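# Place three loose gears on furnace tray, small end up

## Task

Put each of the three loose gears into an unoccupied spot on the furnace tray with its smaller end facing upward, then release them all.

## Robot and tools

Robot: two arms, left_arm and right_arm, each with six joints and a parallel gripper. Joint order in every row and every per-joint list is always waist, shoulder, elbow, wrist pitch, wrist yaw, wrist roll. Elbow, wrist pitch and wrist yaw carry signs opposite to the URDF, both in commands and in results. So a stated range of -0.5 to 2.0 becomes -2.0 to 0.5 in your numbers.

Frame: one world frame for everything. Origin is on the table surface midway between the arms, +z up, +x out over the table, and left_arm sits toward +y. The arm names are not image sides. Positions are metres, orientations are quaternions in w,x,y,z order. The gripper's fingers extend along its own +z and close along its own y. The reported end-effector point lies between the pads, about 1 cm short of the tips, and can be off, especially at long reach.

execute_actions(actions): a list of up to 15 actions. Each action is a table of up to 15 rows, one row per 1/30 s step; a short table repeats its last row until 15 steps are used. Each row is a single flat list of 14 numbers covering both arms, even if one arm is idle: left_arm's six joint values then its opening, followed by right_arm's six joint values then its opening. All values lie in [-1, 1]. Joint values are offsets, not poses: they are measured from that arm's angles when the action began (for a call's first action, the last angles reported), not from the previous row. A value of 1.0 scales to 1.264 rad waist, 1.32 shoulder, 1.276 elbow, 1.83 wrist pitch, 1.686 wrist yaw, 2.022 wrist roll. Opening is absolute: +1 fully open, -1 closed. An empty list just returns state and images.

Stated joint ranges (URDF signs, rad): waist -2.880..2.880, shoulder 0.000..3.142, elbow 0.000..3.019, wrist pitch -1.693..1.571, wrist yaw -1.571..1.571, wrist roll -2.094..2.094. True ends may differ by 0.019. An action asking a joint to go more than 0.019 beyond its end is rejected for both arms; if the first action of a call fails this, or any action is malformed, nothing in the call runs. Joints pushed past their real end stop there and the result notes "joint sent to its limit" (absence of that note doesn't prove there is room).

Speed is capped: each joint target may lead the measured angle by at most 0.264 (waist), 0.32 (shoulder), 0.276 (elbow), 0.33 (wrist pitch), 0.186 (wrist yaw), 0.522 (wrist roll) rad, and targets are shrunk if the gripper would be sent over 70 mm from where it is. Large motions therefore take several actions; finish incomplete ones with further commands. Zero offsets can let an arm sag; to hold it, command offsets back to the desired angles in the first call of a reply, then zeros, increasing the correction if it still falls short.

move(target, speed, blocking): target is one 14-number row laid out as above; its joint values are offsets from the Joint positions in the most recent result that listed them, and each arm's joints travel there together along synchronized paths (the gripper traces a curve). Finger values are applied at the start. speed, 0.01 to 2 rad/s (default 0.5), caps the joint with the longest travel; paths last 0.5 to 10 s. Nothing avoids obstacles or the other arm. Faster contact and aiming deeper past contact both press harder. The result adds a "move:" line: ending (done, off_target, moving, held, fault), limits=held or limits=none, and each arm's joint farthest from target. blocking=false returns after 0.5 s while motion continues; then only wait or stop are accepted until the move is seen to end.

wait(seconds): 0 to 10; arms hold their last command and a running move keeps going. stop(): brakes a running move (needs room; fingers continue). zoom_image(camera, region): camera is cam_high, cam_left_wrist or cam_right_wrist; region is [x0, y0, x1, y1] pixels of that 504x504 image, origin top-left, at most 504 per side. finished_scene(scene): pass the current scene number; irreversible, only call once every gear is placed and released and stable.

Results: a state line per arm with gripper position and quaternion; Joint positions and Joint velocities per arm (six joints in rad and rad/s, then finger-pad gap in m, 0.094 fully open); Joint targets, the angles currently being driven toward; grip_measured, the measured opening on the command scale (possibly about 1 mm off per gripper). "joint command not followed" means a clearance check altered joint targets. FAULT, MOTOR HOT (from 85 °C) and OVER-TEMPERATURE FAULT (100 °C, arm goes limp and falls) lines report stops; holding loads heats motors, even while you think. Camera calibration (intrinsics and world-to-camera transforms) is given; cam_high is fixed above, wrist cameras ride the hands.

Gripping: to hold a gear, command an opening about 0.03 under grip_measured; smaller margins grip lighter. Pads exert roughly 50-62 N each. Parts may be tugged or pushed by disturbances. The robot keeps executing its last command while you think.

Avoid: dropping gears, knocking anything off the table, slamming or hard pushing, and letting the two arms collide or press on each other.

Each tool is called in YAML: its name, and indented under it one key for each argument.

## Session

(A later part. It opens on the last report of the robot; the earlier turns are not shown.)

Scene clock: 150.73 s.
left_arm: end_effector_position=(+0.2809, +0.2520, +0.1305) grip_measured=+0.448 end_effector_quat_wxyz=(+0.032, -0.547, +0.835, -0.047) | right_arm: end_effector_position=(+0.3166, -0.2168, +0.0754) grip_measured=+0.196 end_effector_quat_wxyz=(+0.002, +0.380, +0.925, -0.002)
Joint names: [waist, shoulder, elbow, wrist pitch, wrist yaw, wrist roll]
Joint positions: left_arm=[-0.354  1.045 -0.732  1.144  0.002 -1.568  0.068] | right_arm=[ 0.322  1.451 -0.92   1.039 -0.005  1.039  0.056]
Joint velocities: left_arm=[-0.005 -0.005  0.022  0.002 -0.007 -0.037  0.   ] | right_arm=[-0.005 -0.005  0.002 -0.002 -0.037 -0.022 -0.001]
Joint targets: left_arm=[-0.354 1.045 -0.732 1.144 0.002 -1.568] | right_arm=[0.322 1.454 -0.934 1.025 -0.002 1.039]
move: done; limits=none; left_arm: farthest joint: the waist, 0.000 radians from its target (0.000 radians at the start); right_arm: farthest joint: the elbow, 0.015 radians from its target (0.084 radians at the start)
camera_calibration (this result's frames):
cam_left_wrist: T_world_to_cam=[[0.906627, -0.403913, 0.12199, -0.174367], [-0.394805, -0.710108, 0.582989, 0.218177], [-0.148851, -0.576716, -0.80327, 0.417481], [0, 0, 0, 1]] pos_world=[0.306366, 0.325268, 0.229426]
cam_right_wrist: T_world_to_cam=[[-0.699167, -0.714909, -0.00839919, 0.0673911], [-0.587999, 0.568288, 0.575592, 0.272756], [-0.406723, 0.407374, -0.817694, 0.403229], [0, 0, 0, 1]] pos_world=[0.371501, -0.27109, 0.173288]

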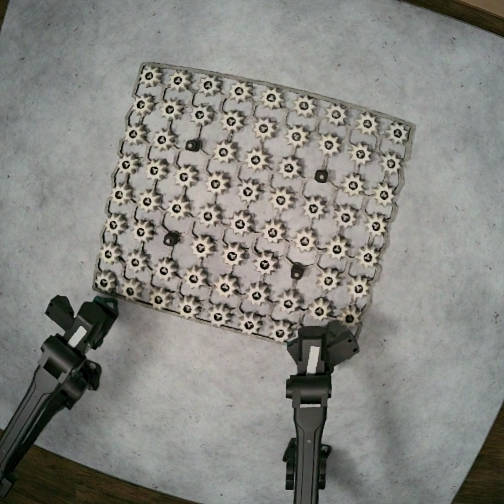

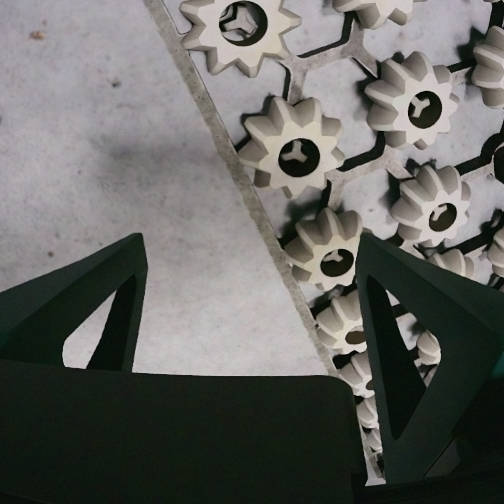

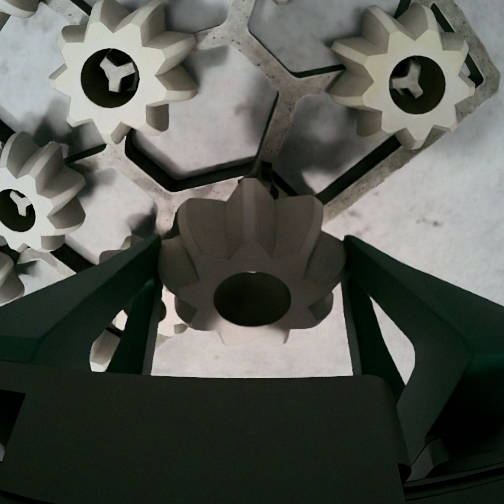

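move:
  target: [0,0,0,0,0,0,0.45,-0.011,0.031,0.02,-0.0485,0.002,0,0.09]
  speed: 0.1

zoom_image:
  camera: "cam_right_wrist"
  region: [200,240,310,340]

Scene clock: 152.70 s.
left_arm: end_effector_position=(+0.2809, +0.2520, +0.1305) grip_measured=+0.448 end_effector_quat_wxyz=(+0.032, -0.547, +0.835, -0.047) | right_arm: end_effector_position=(+0.3158, -0.2181, +0.0506) grip_measured=+0.196 end_effector_quat_wxyz=(+0.003, +0.381, +0.925, -0.001)
Joint names: [waist, shoulder, elbow, wrist pitch, wrist yaw, wrist roll]
Joint positions: left_arm=[-0.354  1.045 -0.732  1.144  0.002 -1.568  0.068] | right_arm=[ 0.32   1.487 -0.882  0.964 -0.005  1.039  0.056]
Joint velocities: left_arm=[-0.005 -0.015 -0.002  0.002 -0.007 -0.007  0.   ] | right_arm=[-0.005  0.005 -0.007 -0.007 -0.007  0.022  0.001]
Joint targets: left_arm=[-0.354 1.045 -0.732 1.144 0.002 -1.568] | right_arm=[0.309 1.492 -0.894 0.950 -0.002 1.039]
move: done; limits=none; left_arm: farthest joint: the waist, 0.000 radians from its target (0.000 radians at the start); right_arm: farthest joint: the wrist pitch, 0.014 radians from its target (0.088 radians at the start)
camera_calibration (this result's frames):
cam_left_wrist: T_world_to_cam=[[0.906627, -0.403913, 0.12199, -0.174367], [-0.394805, -0.710108, 0.582989, 0.218177], [-0.148851, -0.576716, -0.80327, 0.417481], [0, 0, 0, 1]] pos_world=[0.306366, 0.325268, 0.229426]
cam_right_wrist: T_world_to_cam=[[-0.701063, -0.713037, -0.00938309, 0.0667991], [-0.587116, 0.569688, 0.575109, 0.287291], [-0.404729, 0.408697, -0.818023, 0.382852], [0, 0, 0, 1]] pos_world=[0.370455, -0.272506, 0.148584]

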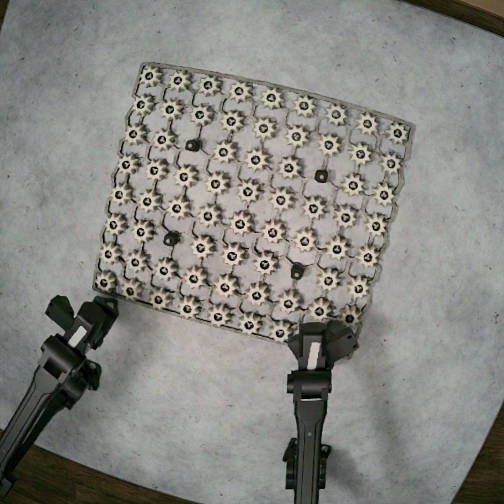

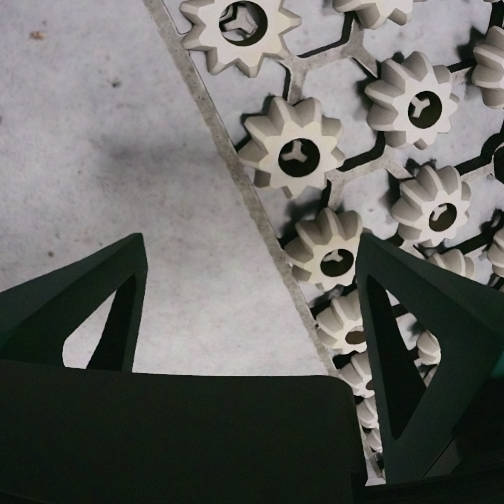

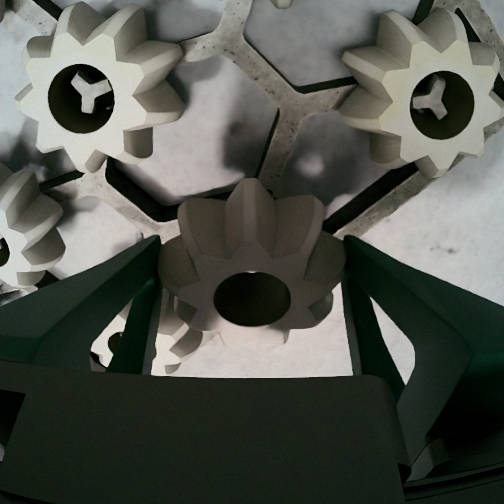

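Region (200, 240, 310, 340) of cam_right_wrist's 504x504 image, scaled by 4.582, with more detail than that image has; it fills the top 458 rows of this view, and the rest is white.

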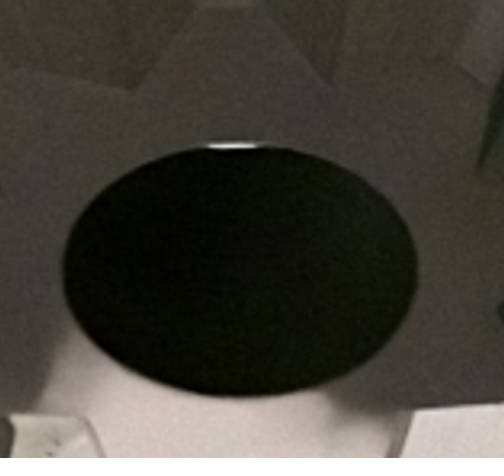

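move:
  target: [0,0,0,0,0,0,0.45,0,0.0165,0.003,-0.025,0.002,0,0.09]
  speed: 0.06

zoom_image:
  camera: "cam_right_wrist"
  region: [150,160,360,360]

Scene clock: 154.13 s.
left_arm: end_effector_position=(+0.2809, +0.2520, +0.1305) grip_measured=+0.448 end_effector_quat_wxyz=(+0.032, -0.547, +0.835, -0.047) | right_arm: end_effector_position=(+0.3154, -0.2182, +0.0405) grip_measured=+0.196 end_effector_quat_wxyz=(+0.003, +0.381, +0.925, -0.001)
Joint names: [waist, shoulder, elbow, wrist pitch, wrist yaw, wrist roll]
Joint positions: left_arm=[-0.354  1.045 -0.732  1.144  0.002 -1.568  0.068] | right_arm=[ 0.32   1.502 -0.867  0.932 -0.005  1.039  0.056]
Joint velocities: left_arm=[ 0.005  0.005  0.017  0.012  0.037  0.037 -0.001] | right_arm=[-0.015  0.005  0.002  0.017 -0.037  0.037 -0.001]
Joint targets: left_arm=[-0.354 1.045 -0.732 1.144 0.002 -1.568] | right_arm=[0.320 1.509 -0.878 0.918 -0.002 1.039]
move: done; limits=none; left_arm: farthest joint: the waist, 0.000 radians from its target (0.000 radians at the start); right_arm: farthest joint: the wrist pitch, 0.014 radians from its target (0.046 radians at the start)
camera_calibration (this result's frames):
cam_left_wrist: T_world_to_cam=[[0.906627, -0.403913, 0.12199, -0.174367], [-0.394805, -0.710108, 0.582989, 0.218177], [-0.148851, -0.576716, -0.80327, 0.417481], [0, 0, 0, 1]] pos_world=[0.306366, 0.325268, 0.229426]
cam_right_wrist: T_world_to_cam=[[-0.701049, -0.713033, -0.0106949, 0.0664022], [-0.587964, 0.569464, 0.574464, 0.29317], [-0.403522, 0.409015, -0.81846, 0.374181], [0, 0, 0, 1]] pos_world=[0.369915, -0.272649, 0.138547]

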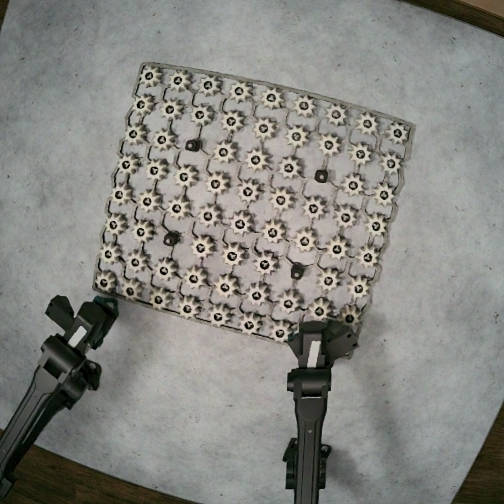

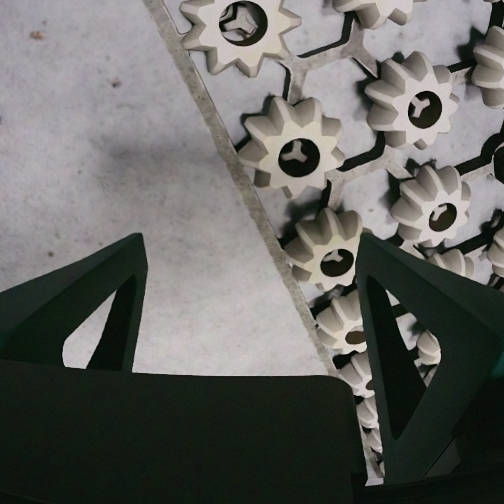

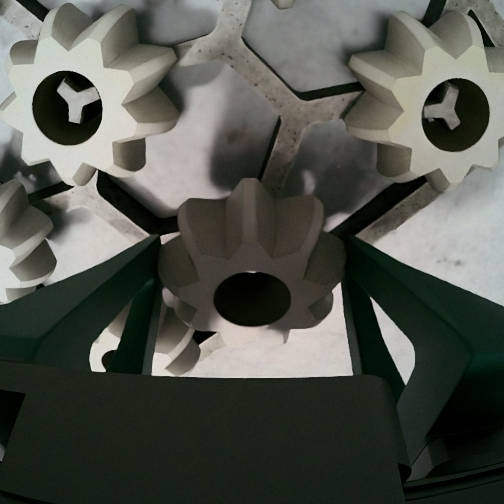

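Region (150, 160, 360, 360) of cam_right_wrist's 504x504 image, scaled by 2.400, with more detail than that image has; it fills the top 480 rows of this view, and the rest is white.

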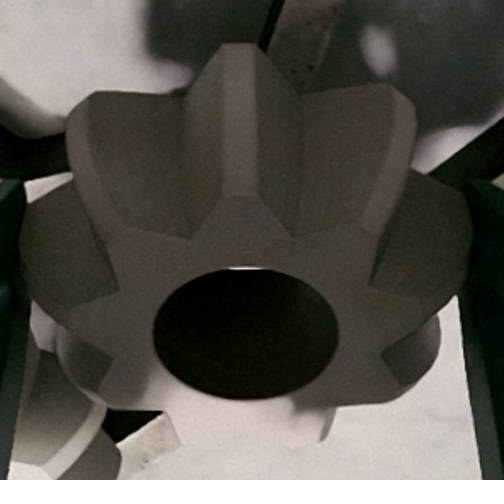

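execute_actions:
  actions: []

Scene clock: 155.20 s.
left_arm: end_effector_position=(+0.2809, +0.2520, +0.1305) grip_measured=+0.448 end_effector_quat_wxyz=(+0.032, -0.547, +0.835, -0.047) | right_arm: end_effector_position=(+0.3154, -0.2182, +0.0405) grip_measured=+0.196 end_effector_quat_wxyz=(+0.003, +0.381, +0.925, -0.001)
Joint names: [waist, shoulder, elbow, wrist pitch, wrist yaw, wrist roll]
Joint positions: left_arm=[-0.354  1.045 -0.732  1.144  0.002 -1.568  0.068] | right_arm=[ 0.32   1.502 -0.867  0.932 -0.005  1.039  0.056]
Joint velocities: left_arm=[-0.005 -0.005 -0.007 -0.012 -0.051 -0.066 -0.   ] | right_arm=[-0.005 -0.005  0.012 -0.012 -0.007 -0.037 -0.   ]
Joint targets: left_arm=[-0.354 1.045 -0.732 1.144 0.002 -1.568] | right_arm=[0.320 1.509 -0.878 0.918 -0.002 1.039]
camera_calibration (this result's frames):
cam_left_wrist: T_world_to_cam=[[0.906627, -0.403913, 0.12199, -0.174367], [-0.394805, -0.710108, 0.582989, 0.218177], [-0.148851, -0.576716, -0.80327, 0.417481], [0, 0, 0, 1]] pos_world=[0.306366, 0.325268, 0.229426]
cam_right_wrist: T_world_to_cam=[[-0.701049, -0.713033, -0.0106949, 0.0664022], [-0.587964, 0.569464, 0.574464, 0.29317], [-0.403522, 0.409015, -0.81846, 0.374181], [0, 0, 0, 1]] pos_world=[0.369915, -0.272649, 0.138547]

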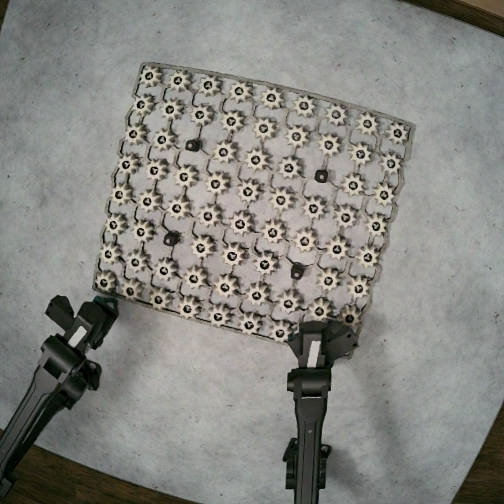

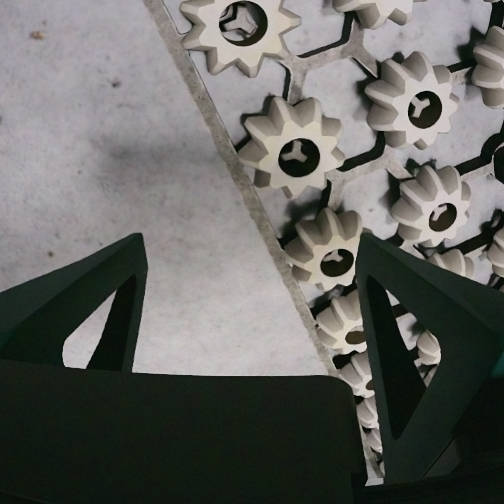

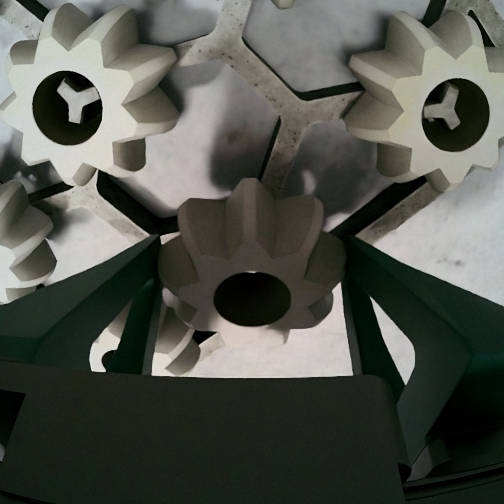

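move:
  target: [0,0,0,0,0,0,0.45, 0,0.015,0.001,-0.016,0,0,0.09]
  speed: 0.05

zoom_image:
  camera: "cam_right_wrist"
  region: [150,160,360,360]

Scene clock: 156.43 s.
left_arm: end_effector_position=(+0.2809, +0.2520, +0.1305) grip_measured=+0.448 end_effector_quat_wxyz=(+0.032, -0.547, +0.835, -0.047) | right_arm: end_effector_position=(+0.3126, -0.2188, +0.0321) grip_measured=+0.196 end_effector_quat_wxyz=(-0.001, +0.381, +0.925, -0.004)
Joint names: [waist, shoulder, elbow, wrist pitch, wrist yaw, wrist roll]
Joint positions: left_arm=[-0.354  1.045 -0.732  1.144  0.002 -1.568  0.068] | right_arm=[ 0.32   1.516 -0.856  0.916 -0.005  1.039  0.056]
Joint velocities: left_arm=[-0.005 -0.015  0.007 -0.022  0.007 -0.007 -0.   ] | right_arm=[-0.015 -0.005  0.007 -0.012 -0.007 -0.037 -0.   ]
Joint targets: left_arm=[-0.354 1.045 -0.732 1.144 0.002 -1.568] | right_arm=[0.320 1.522 -0.866 0.902 -0.005 1.039]
move: done; limits=none; left_arm: farthest joint: the waist, 0.000 radians from its target (0.000 radians at the start); right_arm: farthest joint: the wrist pitch, 0.013 radians from its target (0.029 radians at the start)
camera_calibration (this result's frames):
cam_left_wrist: T_world_to_cam=[[0.906627, -0.403913, 0.12199, -0.174367], [-0.394805, -0.710108, 0.582989, 0.218177], [-0.148851, -0.576716, -0.80327, 0.417481], [0, 0, 0, 1]] pos_world=[0.306366, 0.325268, 0.229426]
cam_right_wrist: T_world_to_cam=[[-0.701111, -0.713047, -0.00269043, 0.0636616], [-0.58259, 0.570654, 0.578742, 0.295196], [-0.411135, 0.40733, -0.815506, 0.368368], [0, 0, 0, 1]] pos_world=[0.368061, -0.273108, 0.129735]

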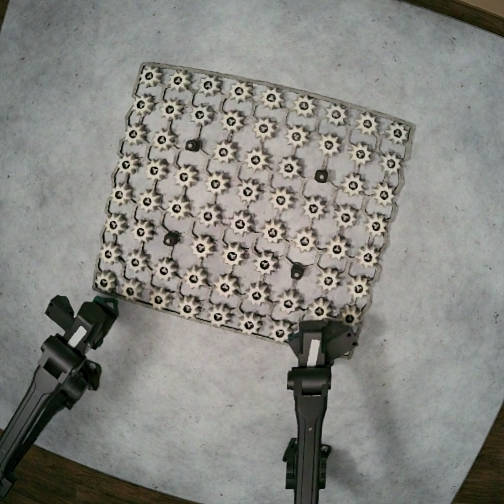

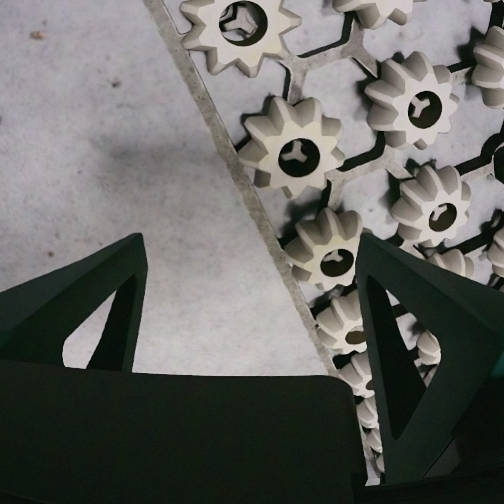

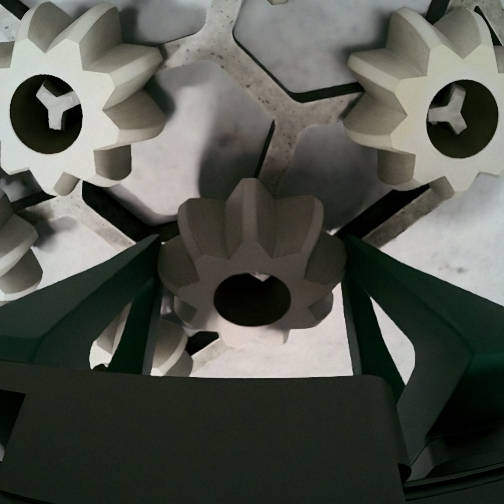

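Region (150, 160, 360, 360) of cam_right_wrist's 504x504 image, scaled by 2.400, with more detail than that image has; it fills the top 480 rows of this view, and the rest is white.

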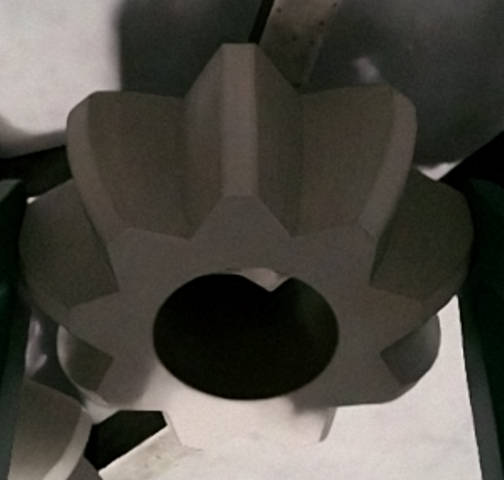

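move:
  target: [0,0,0,0,0,0,0.45, 0,0.019,-0.004,-0.019,0,0,0.09]
  speed: 0.05

zoom_image:
  camera: "cam_right_wrist"
  region: [150,160,360,360]

Scene clock: 158.00 s.
left_arm: end_effector_position=(+0.2809, +0.2520, +0.1305) grip_measured=+0.448 end_effector_quat_wxyz=(+0.032, -0.547, +0.835, -0.047) | right_arm: end_effector_position=(+0.3131, -0.2186, +0.0250) grip_measured=+0.196 end_effector_quat_wxyz=(-0.002, +0.381, +0.925, -0.004)
Joint names: [waist, shoulder, elbow, wrist pitch, wrist yaw, wrist roll]
Joint positions: left_arm=[-0.354  1.045 -0.732  1.144  0.002 -1.568  0.068] | right_arm=[ 0.32   1.533 -0.851  0.898 -0.005  1.039  0.056]
Joint velocities: left_arm=[ 0.005 -0.005  0.007 -0.012  0.007 -0.007  0.   ] | right_arm=[ 0.005 -0.034  0.002  0.007 -0.037  0.022 -0.   ]
Joint targets: left_arm=[-0.354 1.045 -0.732 1.144 0.002 -1.568] | right_arm=[0.320 1.541 -0.861 0.881 -0.005 1.039]
move: done; limits=none; left_arm: farthest joint: the waist, 0.000 radians from its target (0.000 radians at the start); right_arm: farthest joint: the wrist pitch, 0.017 radians from its target (0.035 radians at the start)
camera_calibration (this result's frames):
cam_left_wrist: T_world_to_cam=[[0.906627, -0.403913, 0.12199, -0.174367], [-0.394805, -0.710108, 0.582989, 0.218177], [-0.148851, -0.576716, -0.80327, 0.417481], [0, 0, 0, 1]] pos_world=[0.306366, 0.325268, 0.229426]
cam_right_wrist: T_world_to_cam=[[-0.701118, -0.713046, -0.000261367, 0.064067], [-0.580822, 0.570893, 0.580281, 0.298937], [-0.413618, 0.406997, -0.814416, 0.363378], [0, 0, 0, 1]] pos_world=[0.368847, -0.272872, 0.12249]

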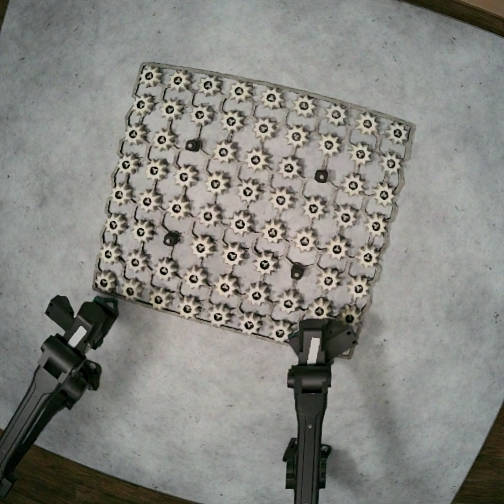

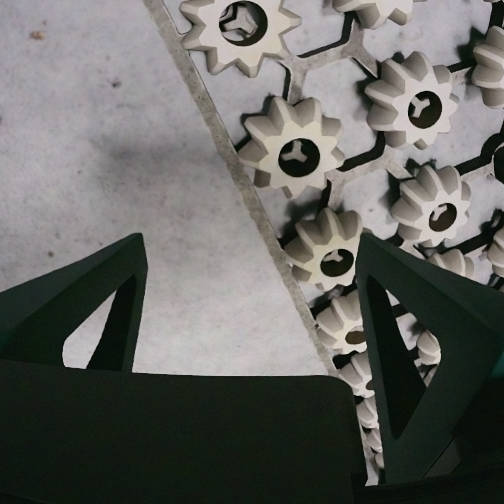

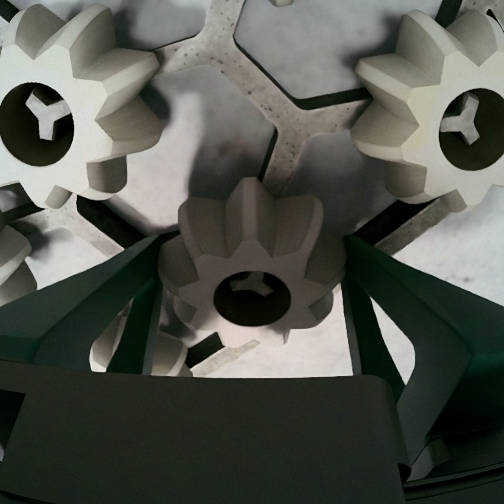

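Region (150, 160, 360, 360) of cam_right_wrist's 504x504 image, scaled by 2.400, with more detail than that image has; it fills the top 480 rows of this view, and the rest is white.

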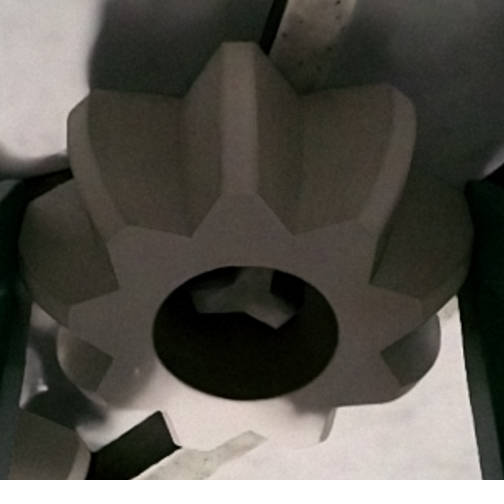

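Post is inside the bore. Releasing slowly.

execute_actions:
  actions:
    - [[0,0,0,0,0,0,0.45,0,0.004,-0.007,-0.005,0,0,0.17],[0,0,0,0,0,0,0.45,0,0.004,-0.007,-0.005,0,0,0.19],[0,0,0,0,0,0,0.45,0,0.004,-0.007,-0.005,0,0,0.2],[0,0,0,0,0,0,0.45,0,0.004,-0.007,-0.005,0,0,0.21],[0,0,0,0,0,0,0.45,0,0.004,-0.007,-0.005,0,0,0.22],[0,0,0,0,0,0,0.45,0,0.004,-0.007,-0.005,0,0,0.23],[0,0,0,0,0,0,0.45,0,0.004,-0.007,-0.005,0,0,0.24],[0,0,0,0,0,0,0.45,0,0.004,-0.007,-0.005,0,0,0.26],[0,0,0,0,0,0,0.45,0,0.004,-0.007,-0.005,0,0,0.28],[0,0,0,0,0,0,0.45,0,0.004,-0.007,-0.005,0,0,0.3],[0,0,0,0,0,0,0.45,0,0.004,-0.007,-0.005,0,0,0.33],[0,0,0,0,0,0,0.45,0,0.004,-0.007,-0.005,0,0,0.36],[0,0,0,0,0,0,0.45,0,0.004,-0.007,-0.005,0,0,0.39],[0,0,0,0,0,0,0.45,0,0.004,-0.007,-0.005,0,0,0.42],[0,0,0,0,0,0,0.45,0,0.004,-0.007,-0.005,0,0,0.45]]

zoom_image:
  camera: "cam_right_wrist"
  region: [100,120,400,380]

Scene clock: 159.03 s.
left_arm: end_effector_position=(+0.2809, +0.2520, +0.1305) grip_measured=+0.448 end_effector_quat_wxyz=(+0.032, -0.547, +0.835, -0.047) | right_arm: end_effector_position=(+0.3131, -0.2186, +0.0250) grip_measured=+0.435 end_effector_quat_wxyz=(-0.002, +0.381, +0.925, -0.004)
Joint names: [waist, shoulder, elbow, wrist pitch, wrist yaw, wrist roll]
Joint positions: left_arm=[-0.354  1.045 -0.732  1.144  0.002 -1.568  0.068] | right_arm=[ 0.32   1.533 -0.851  0.898 -0.005  1.039  0.067]
Joint velocities: left_arm=[-0.015 -0.005 -0.002 -0.002  0.051 -0.022 -0.   ] | right_arm=[-0.005  0.005 -0.002  0.012  0.007 -0.022  0.027]
Joint targets: left_arm=[-0.354 1.045 -0.732 1.144 0.002 -1.568] | right_arm=[0.320 1.538 -0.860 0.889 -0.005 1.039]
camera_calibration (this result's frames):
cam_left_wrist: T_world_to_cam=[[0.906627, -0.403913, 0.12199, -0.174367], [-0.394805, -0.710108, 0.582989, 0.218177], [-0.148851, -0.576716, -0.80327, 0.417481], [0, 0, 0, 1]] pos_world=[0.306366, 0.325268, 0.229426]
cam_right_wrist: T_world_to_cam=[[-0.701118, -0.713046, -0.000261367, 0.064067], [-0.580822, 0.570893, 0.580281, 0.298937], [-0.413618, 0.406997, -0.814416, 0.363378], [0, 0, 0, 1]] pos_world=[0.368847, -0.272872, 0.12249]

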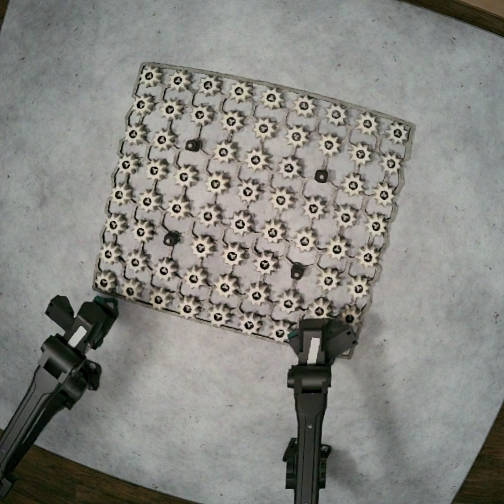

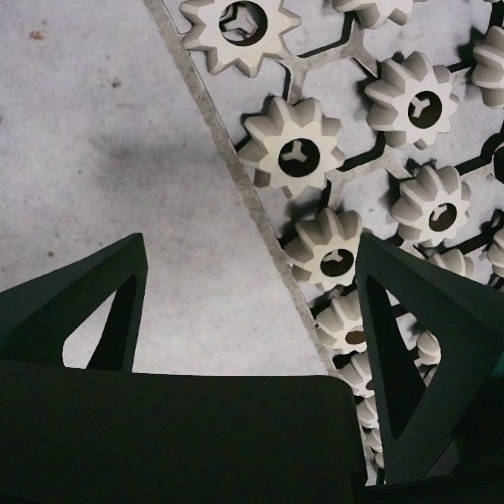

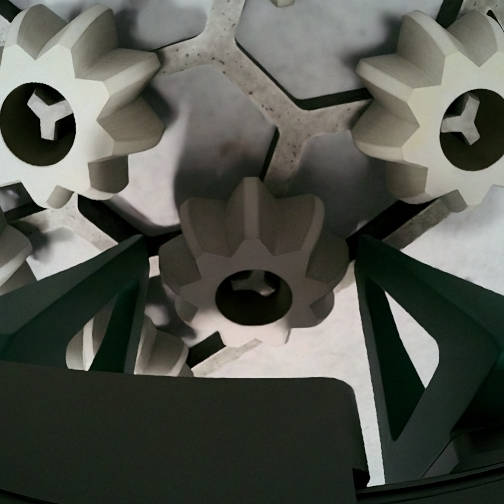

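Region (100, 120, 400, 380) of cam_right_wrist's 504x504 image, scaled by 1.680, with more detail than that image has; it fills the top 437 rows of this view, and the rest is white.

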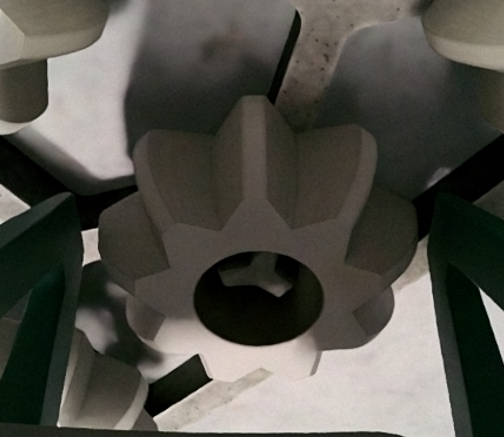

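execute_actions:
  actions:
    - [[0,0,0,0,0,0,0.45,0,-0.0225,-0.044,0.004,0,0,0.45],[0,0,0,0,0,0,0.45,0,-0.0265,-0.047,0.009,0,0,0.45],[0,0,0,0,0,0,0.45,0,-0.0305,-0.049,0.014,0,0,0.45],[0,0,0,0,0,0,0.45,0,-0.0345,-0.052,0.019,0,0,0.45],[0,0,0,0,0,0,0.45,0,-0.0385,-0.054,0.024,0,0,0.45],[0,0,0,0,0,0,0.45,0,-0.0425,-0.057,0.029,0,0,0.45],[0,0,0,0,0,0,0.45,0,-0.0465,-0.059,0.034,0,0,0.45],[0,0,0,0,0,0,0.45,0,-0.0505,-0.062,0.039,0,0,0.45],[0,0,0,0,0,0,0.45,0,-0.0545,-0.064,0.044,0,0,0.45],[0,0,0,0,0,0,0.45,0,-0.0585,-0.067,0.049,0,0,0.45],[0,0,0,0,0,0,0.45,0,-0.0625,-0.069,0.054,0,0,0.45],[0,0,0,0,0,0,0.45,0,-0.0665,-0.072,0.059,0,0,0.45],[0,0,0,0,0,0,0.45,0,-0.0705,-0.074,0.064,0,0,0.45],[0,0,0,0,0,0,0.45,0,-0.0745,-0.077,0.069,0,0,0.45],[0,0,0,0,0,0,0.45,0,-0.079,-0.08,0.074,0,0,0.45]]
    - [[0,0,0,0,0,0,0.45,0,0,0,0,0,0,0.45]]

Scene clock: 160.67 s.
left_arm: end_effector_position=(+0.2809, +0.2520, +0.1305) grip_measured=+0.448 end_effector_quat_wxyz=(+0.032, -0.547, +0.835, -0.047) | right_arm: end_effector_position=(+0.3156, -0.2180, +0.0678) grip_measured=+0.449 end_effector_quat_wxyz=(+0.006, +0.381, +0.925, +0.001)
Joint names: [waist, shoulder, elbow, wrist pitch, wrist yaw, wrist roll]
Joint positions: left_arm=[-0.354  1.045 -0.732  1.144  0.002 -1.568  0.068] | right_arm=[ 0.32   1.453 -0.9    1.007 -0.005  1.039  0.068]
Joint velocities: left_arm=[ 0.005 -0.015  0.007 -0.012 -0.007  0.022  0.   ] | right_arm=[-0.015  0.005  0.002  0.007  0.051  0.007 -0.   ]
Joint targets: left_arm=[-0.354 1.045 -0.732 1.144 0.002 -1.568] | right_arm=[0.320 1.458 -0.903 1.004 -0.005 1.039]
camera_calibration (this result's frames):
cam_left_wrist: T_world_to_cam=[[0.906627, -0.403913, 0.12199, -0.174367], [-0.394805, -0.710108, 0.582989, 0.218177], [-0.148851, -0.576716, -0.80327, 0.417481], [0, 0, 0, 1]] pos_world=[0.306366, 0.325268, 0.229426]
cam_right_wrist: T_world_to_cam=[[-0.700961, -0.713005, -0.0166595, 0.0673627], [-0.591451, 0.56809, 0.572241, 0.27845], [-0.398546, 0.410972, -0.819916, 0.395493], [0, 0, 0, 1]] pos_world=[0.369531, -0.272692, 0.166053]

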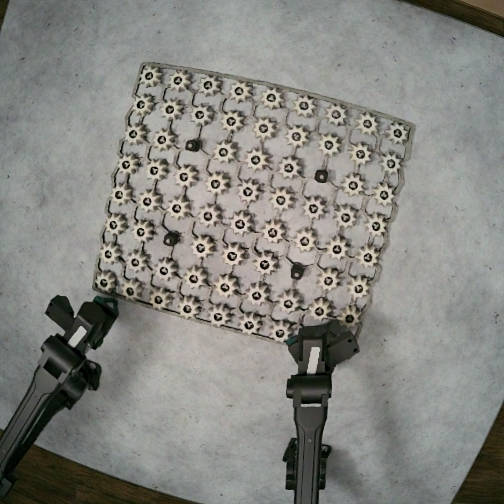

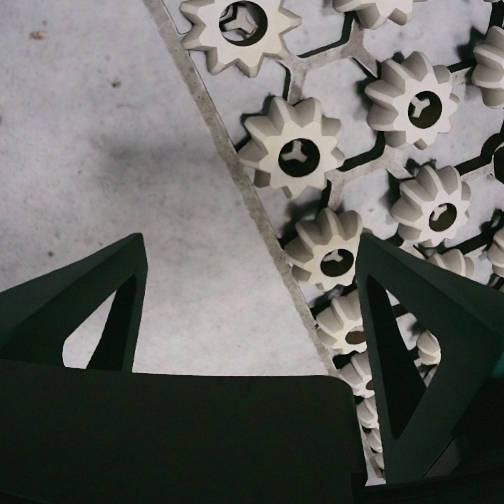

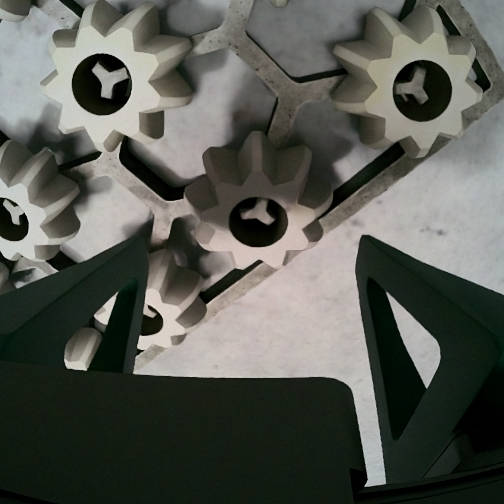

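move:
  target: [0,0,0,0,0,0,0.45, 0,-0.33,0,0.15,0,0,0.45]
  speed: 0.6

zoom_image:
  camera: "cam_high"
  region: [80,50,430,370]

Scene clock: 162.33 s.
left_arm: end_effector_position=(+0.2809, +0.2520, +0.1305) grip_measured=+0.448 end_effector_quat_wxyz=(+0.032, -0.547, +0.835, -0.047) | right_arm: end_effector_position=(+0.2472, -0.2360, +0.1987) grip_measured=+0.449 end_effector_quat_wxyz=(+0.072, +0.380, +0.921, +0.052)
Joint names: [waist, shoulder, elbow, wrist pitch, wrist yaw, wrist roll]
Joint positions: left_arm=[-0.354  1.045 -0.732  1.144  0.002 -1.568  0.068] | right_arm=[ 0.32   1.014 -0.89   1.27  -0.005  1.039  0.068]
Joint velocities: left_arm=[-0.015 -0.005  0.007  0.002 -0.007 -0.007 -0.   ] | right_arm=[ 0.005  0.015  0.022 -0.002 -0.037 -0.081 -0.001]
Joint targets: left_arm=[-0.354 1.045 -0.732 1.144 0.002 -1.568] | right_arm=[0.320 1.018 -0.900 1.281 -0.005 1.039]
move: done; limits=none; left_arm: farthest joint: the waist, 0.000 radians from its target (0.000 radians at the start); right_arm: farthest joint: the wrist pitch, 0.011 radians from its target (0.275 radians at the start)
camera_calibration (this result's frames):
cam_left_wrist: T_world_to_cam=[[0.906627, -0.403913, 0.12199, -0.174367], [-0.394805, -0.710108, 0.582989, 0.218177], [-0.148851, -0.576716, -0.80327, 0.417481], [0, 0, 0, 1]] pos_world=[0.306366, 0.325268, 0.229426]
cam_right_wrist: T_world_to_cam=[[-0.686824, -0.709276, -0.158746, 0.0343329], [-0.677359, 0.545432, 0.493648, 0.204851], [-0.263548, 0.446577, -0.85505, 0.464954], [0, 0, 0, 1]] pos_world=[0.284876, -0.295019, 0.301884]

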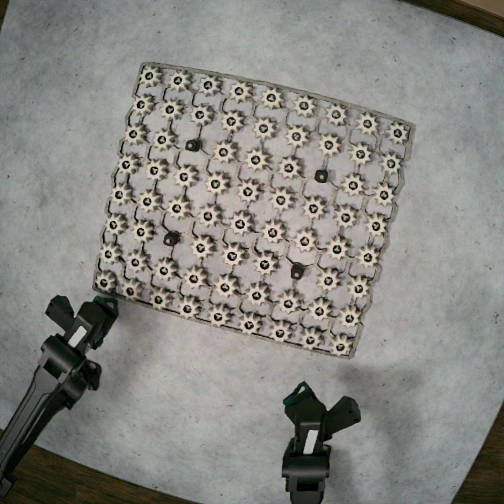

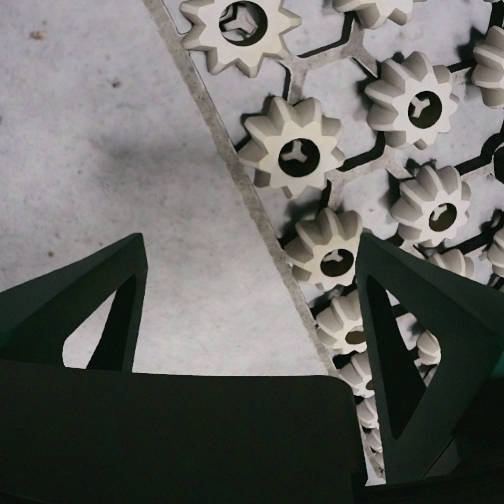

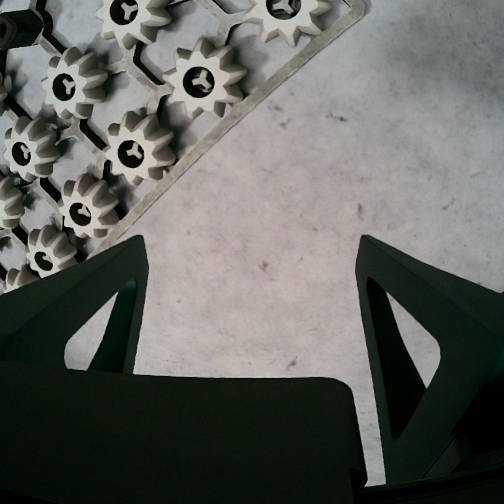

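Region (80, 50, 430, 370) of cam_high's 504x504 image, scaled by 1.440, with more detail than that image has; it fills the top 461 rows of this view, and the rest is white.

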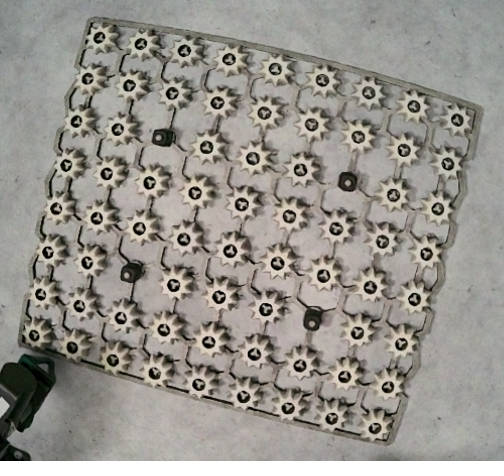

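finished_scene:
  scene: 1

The scene is finished: the task was done.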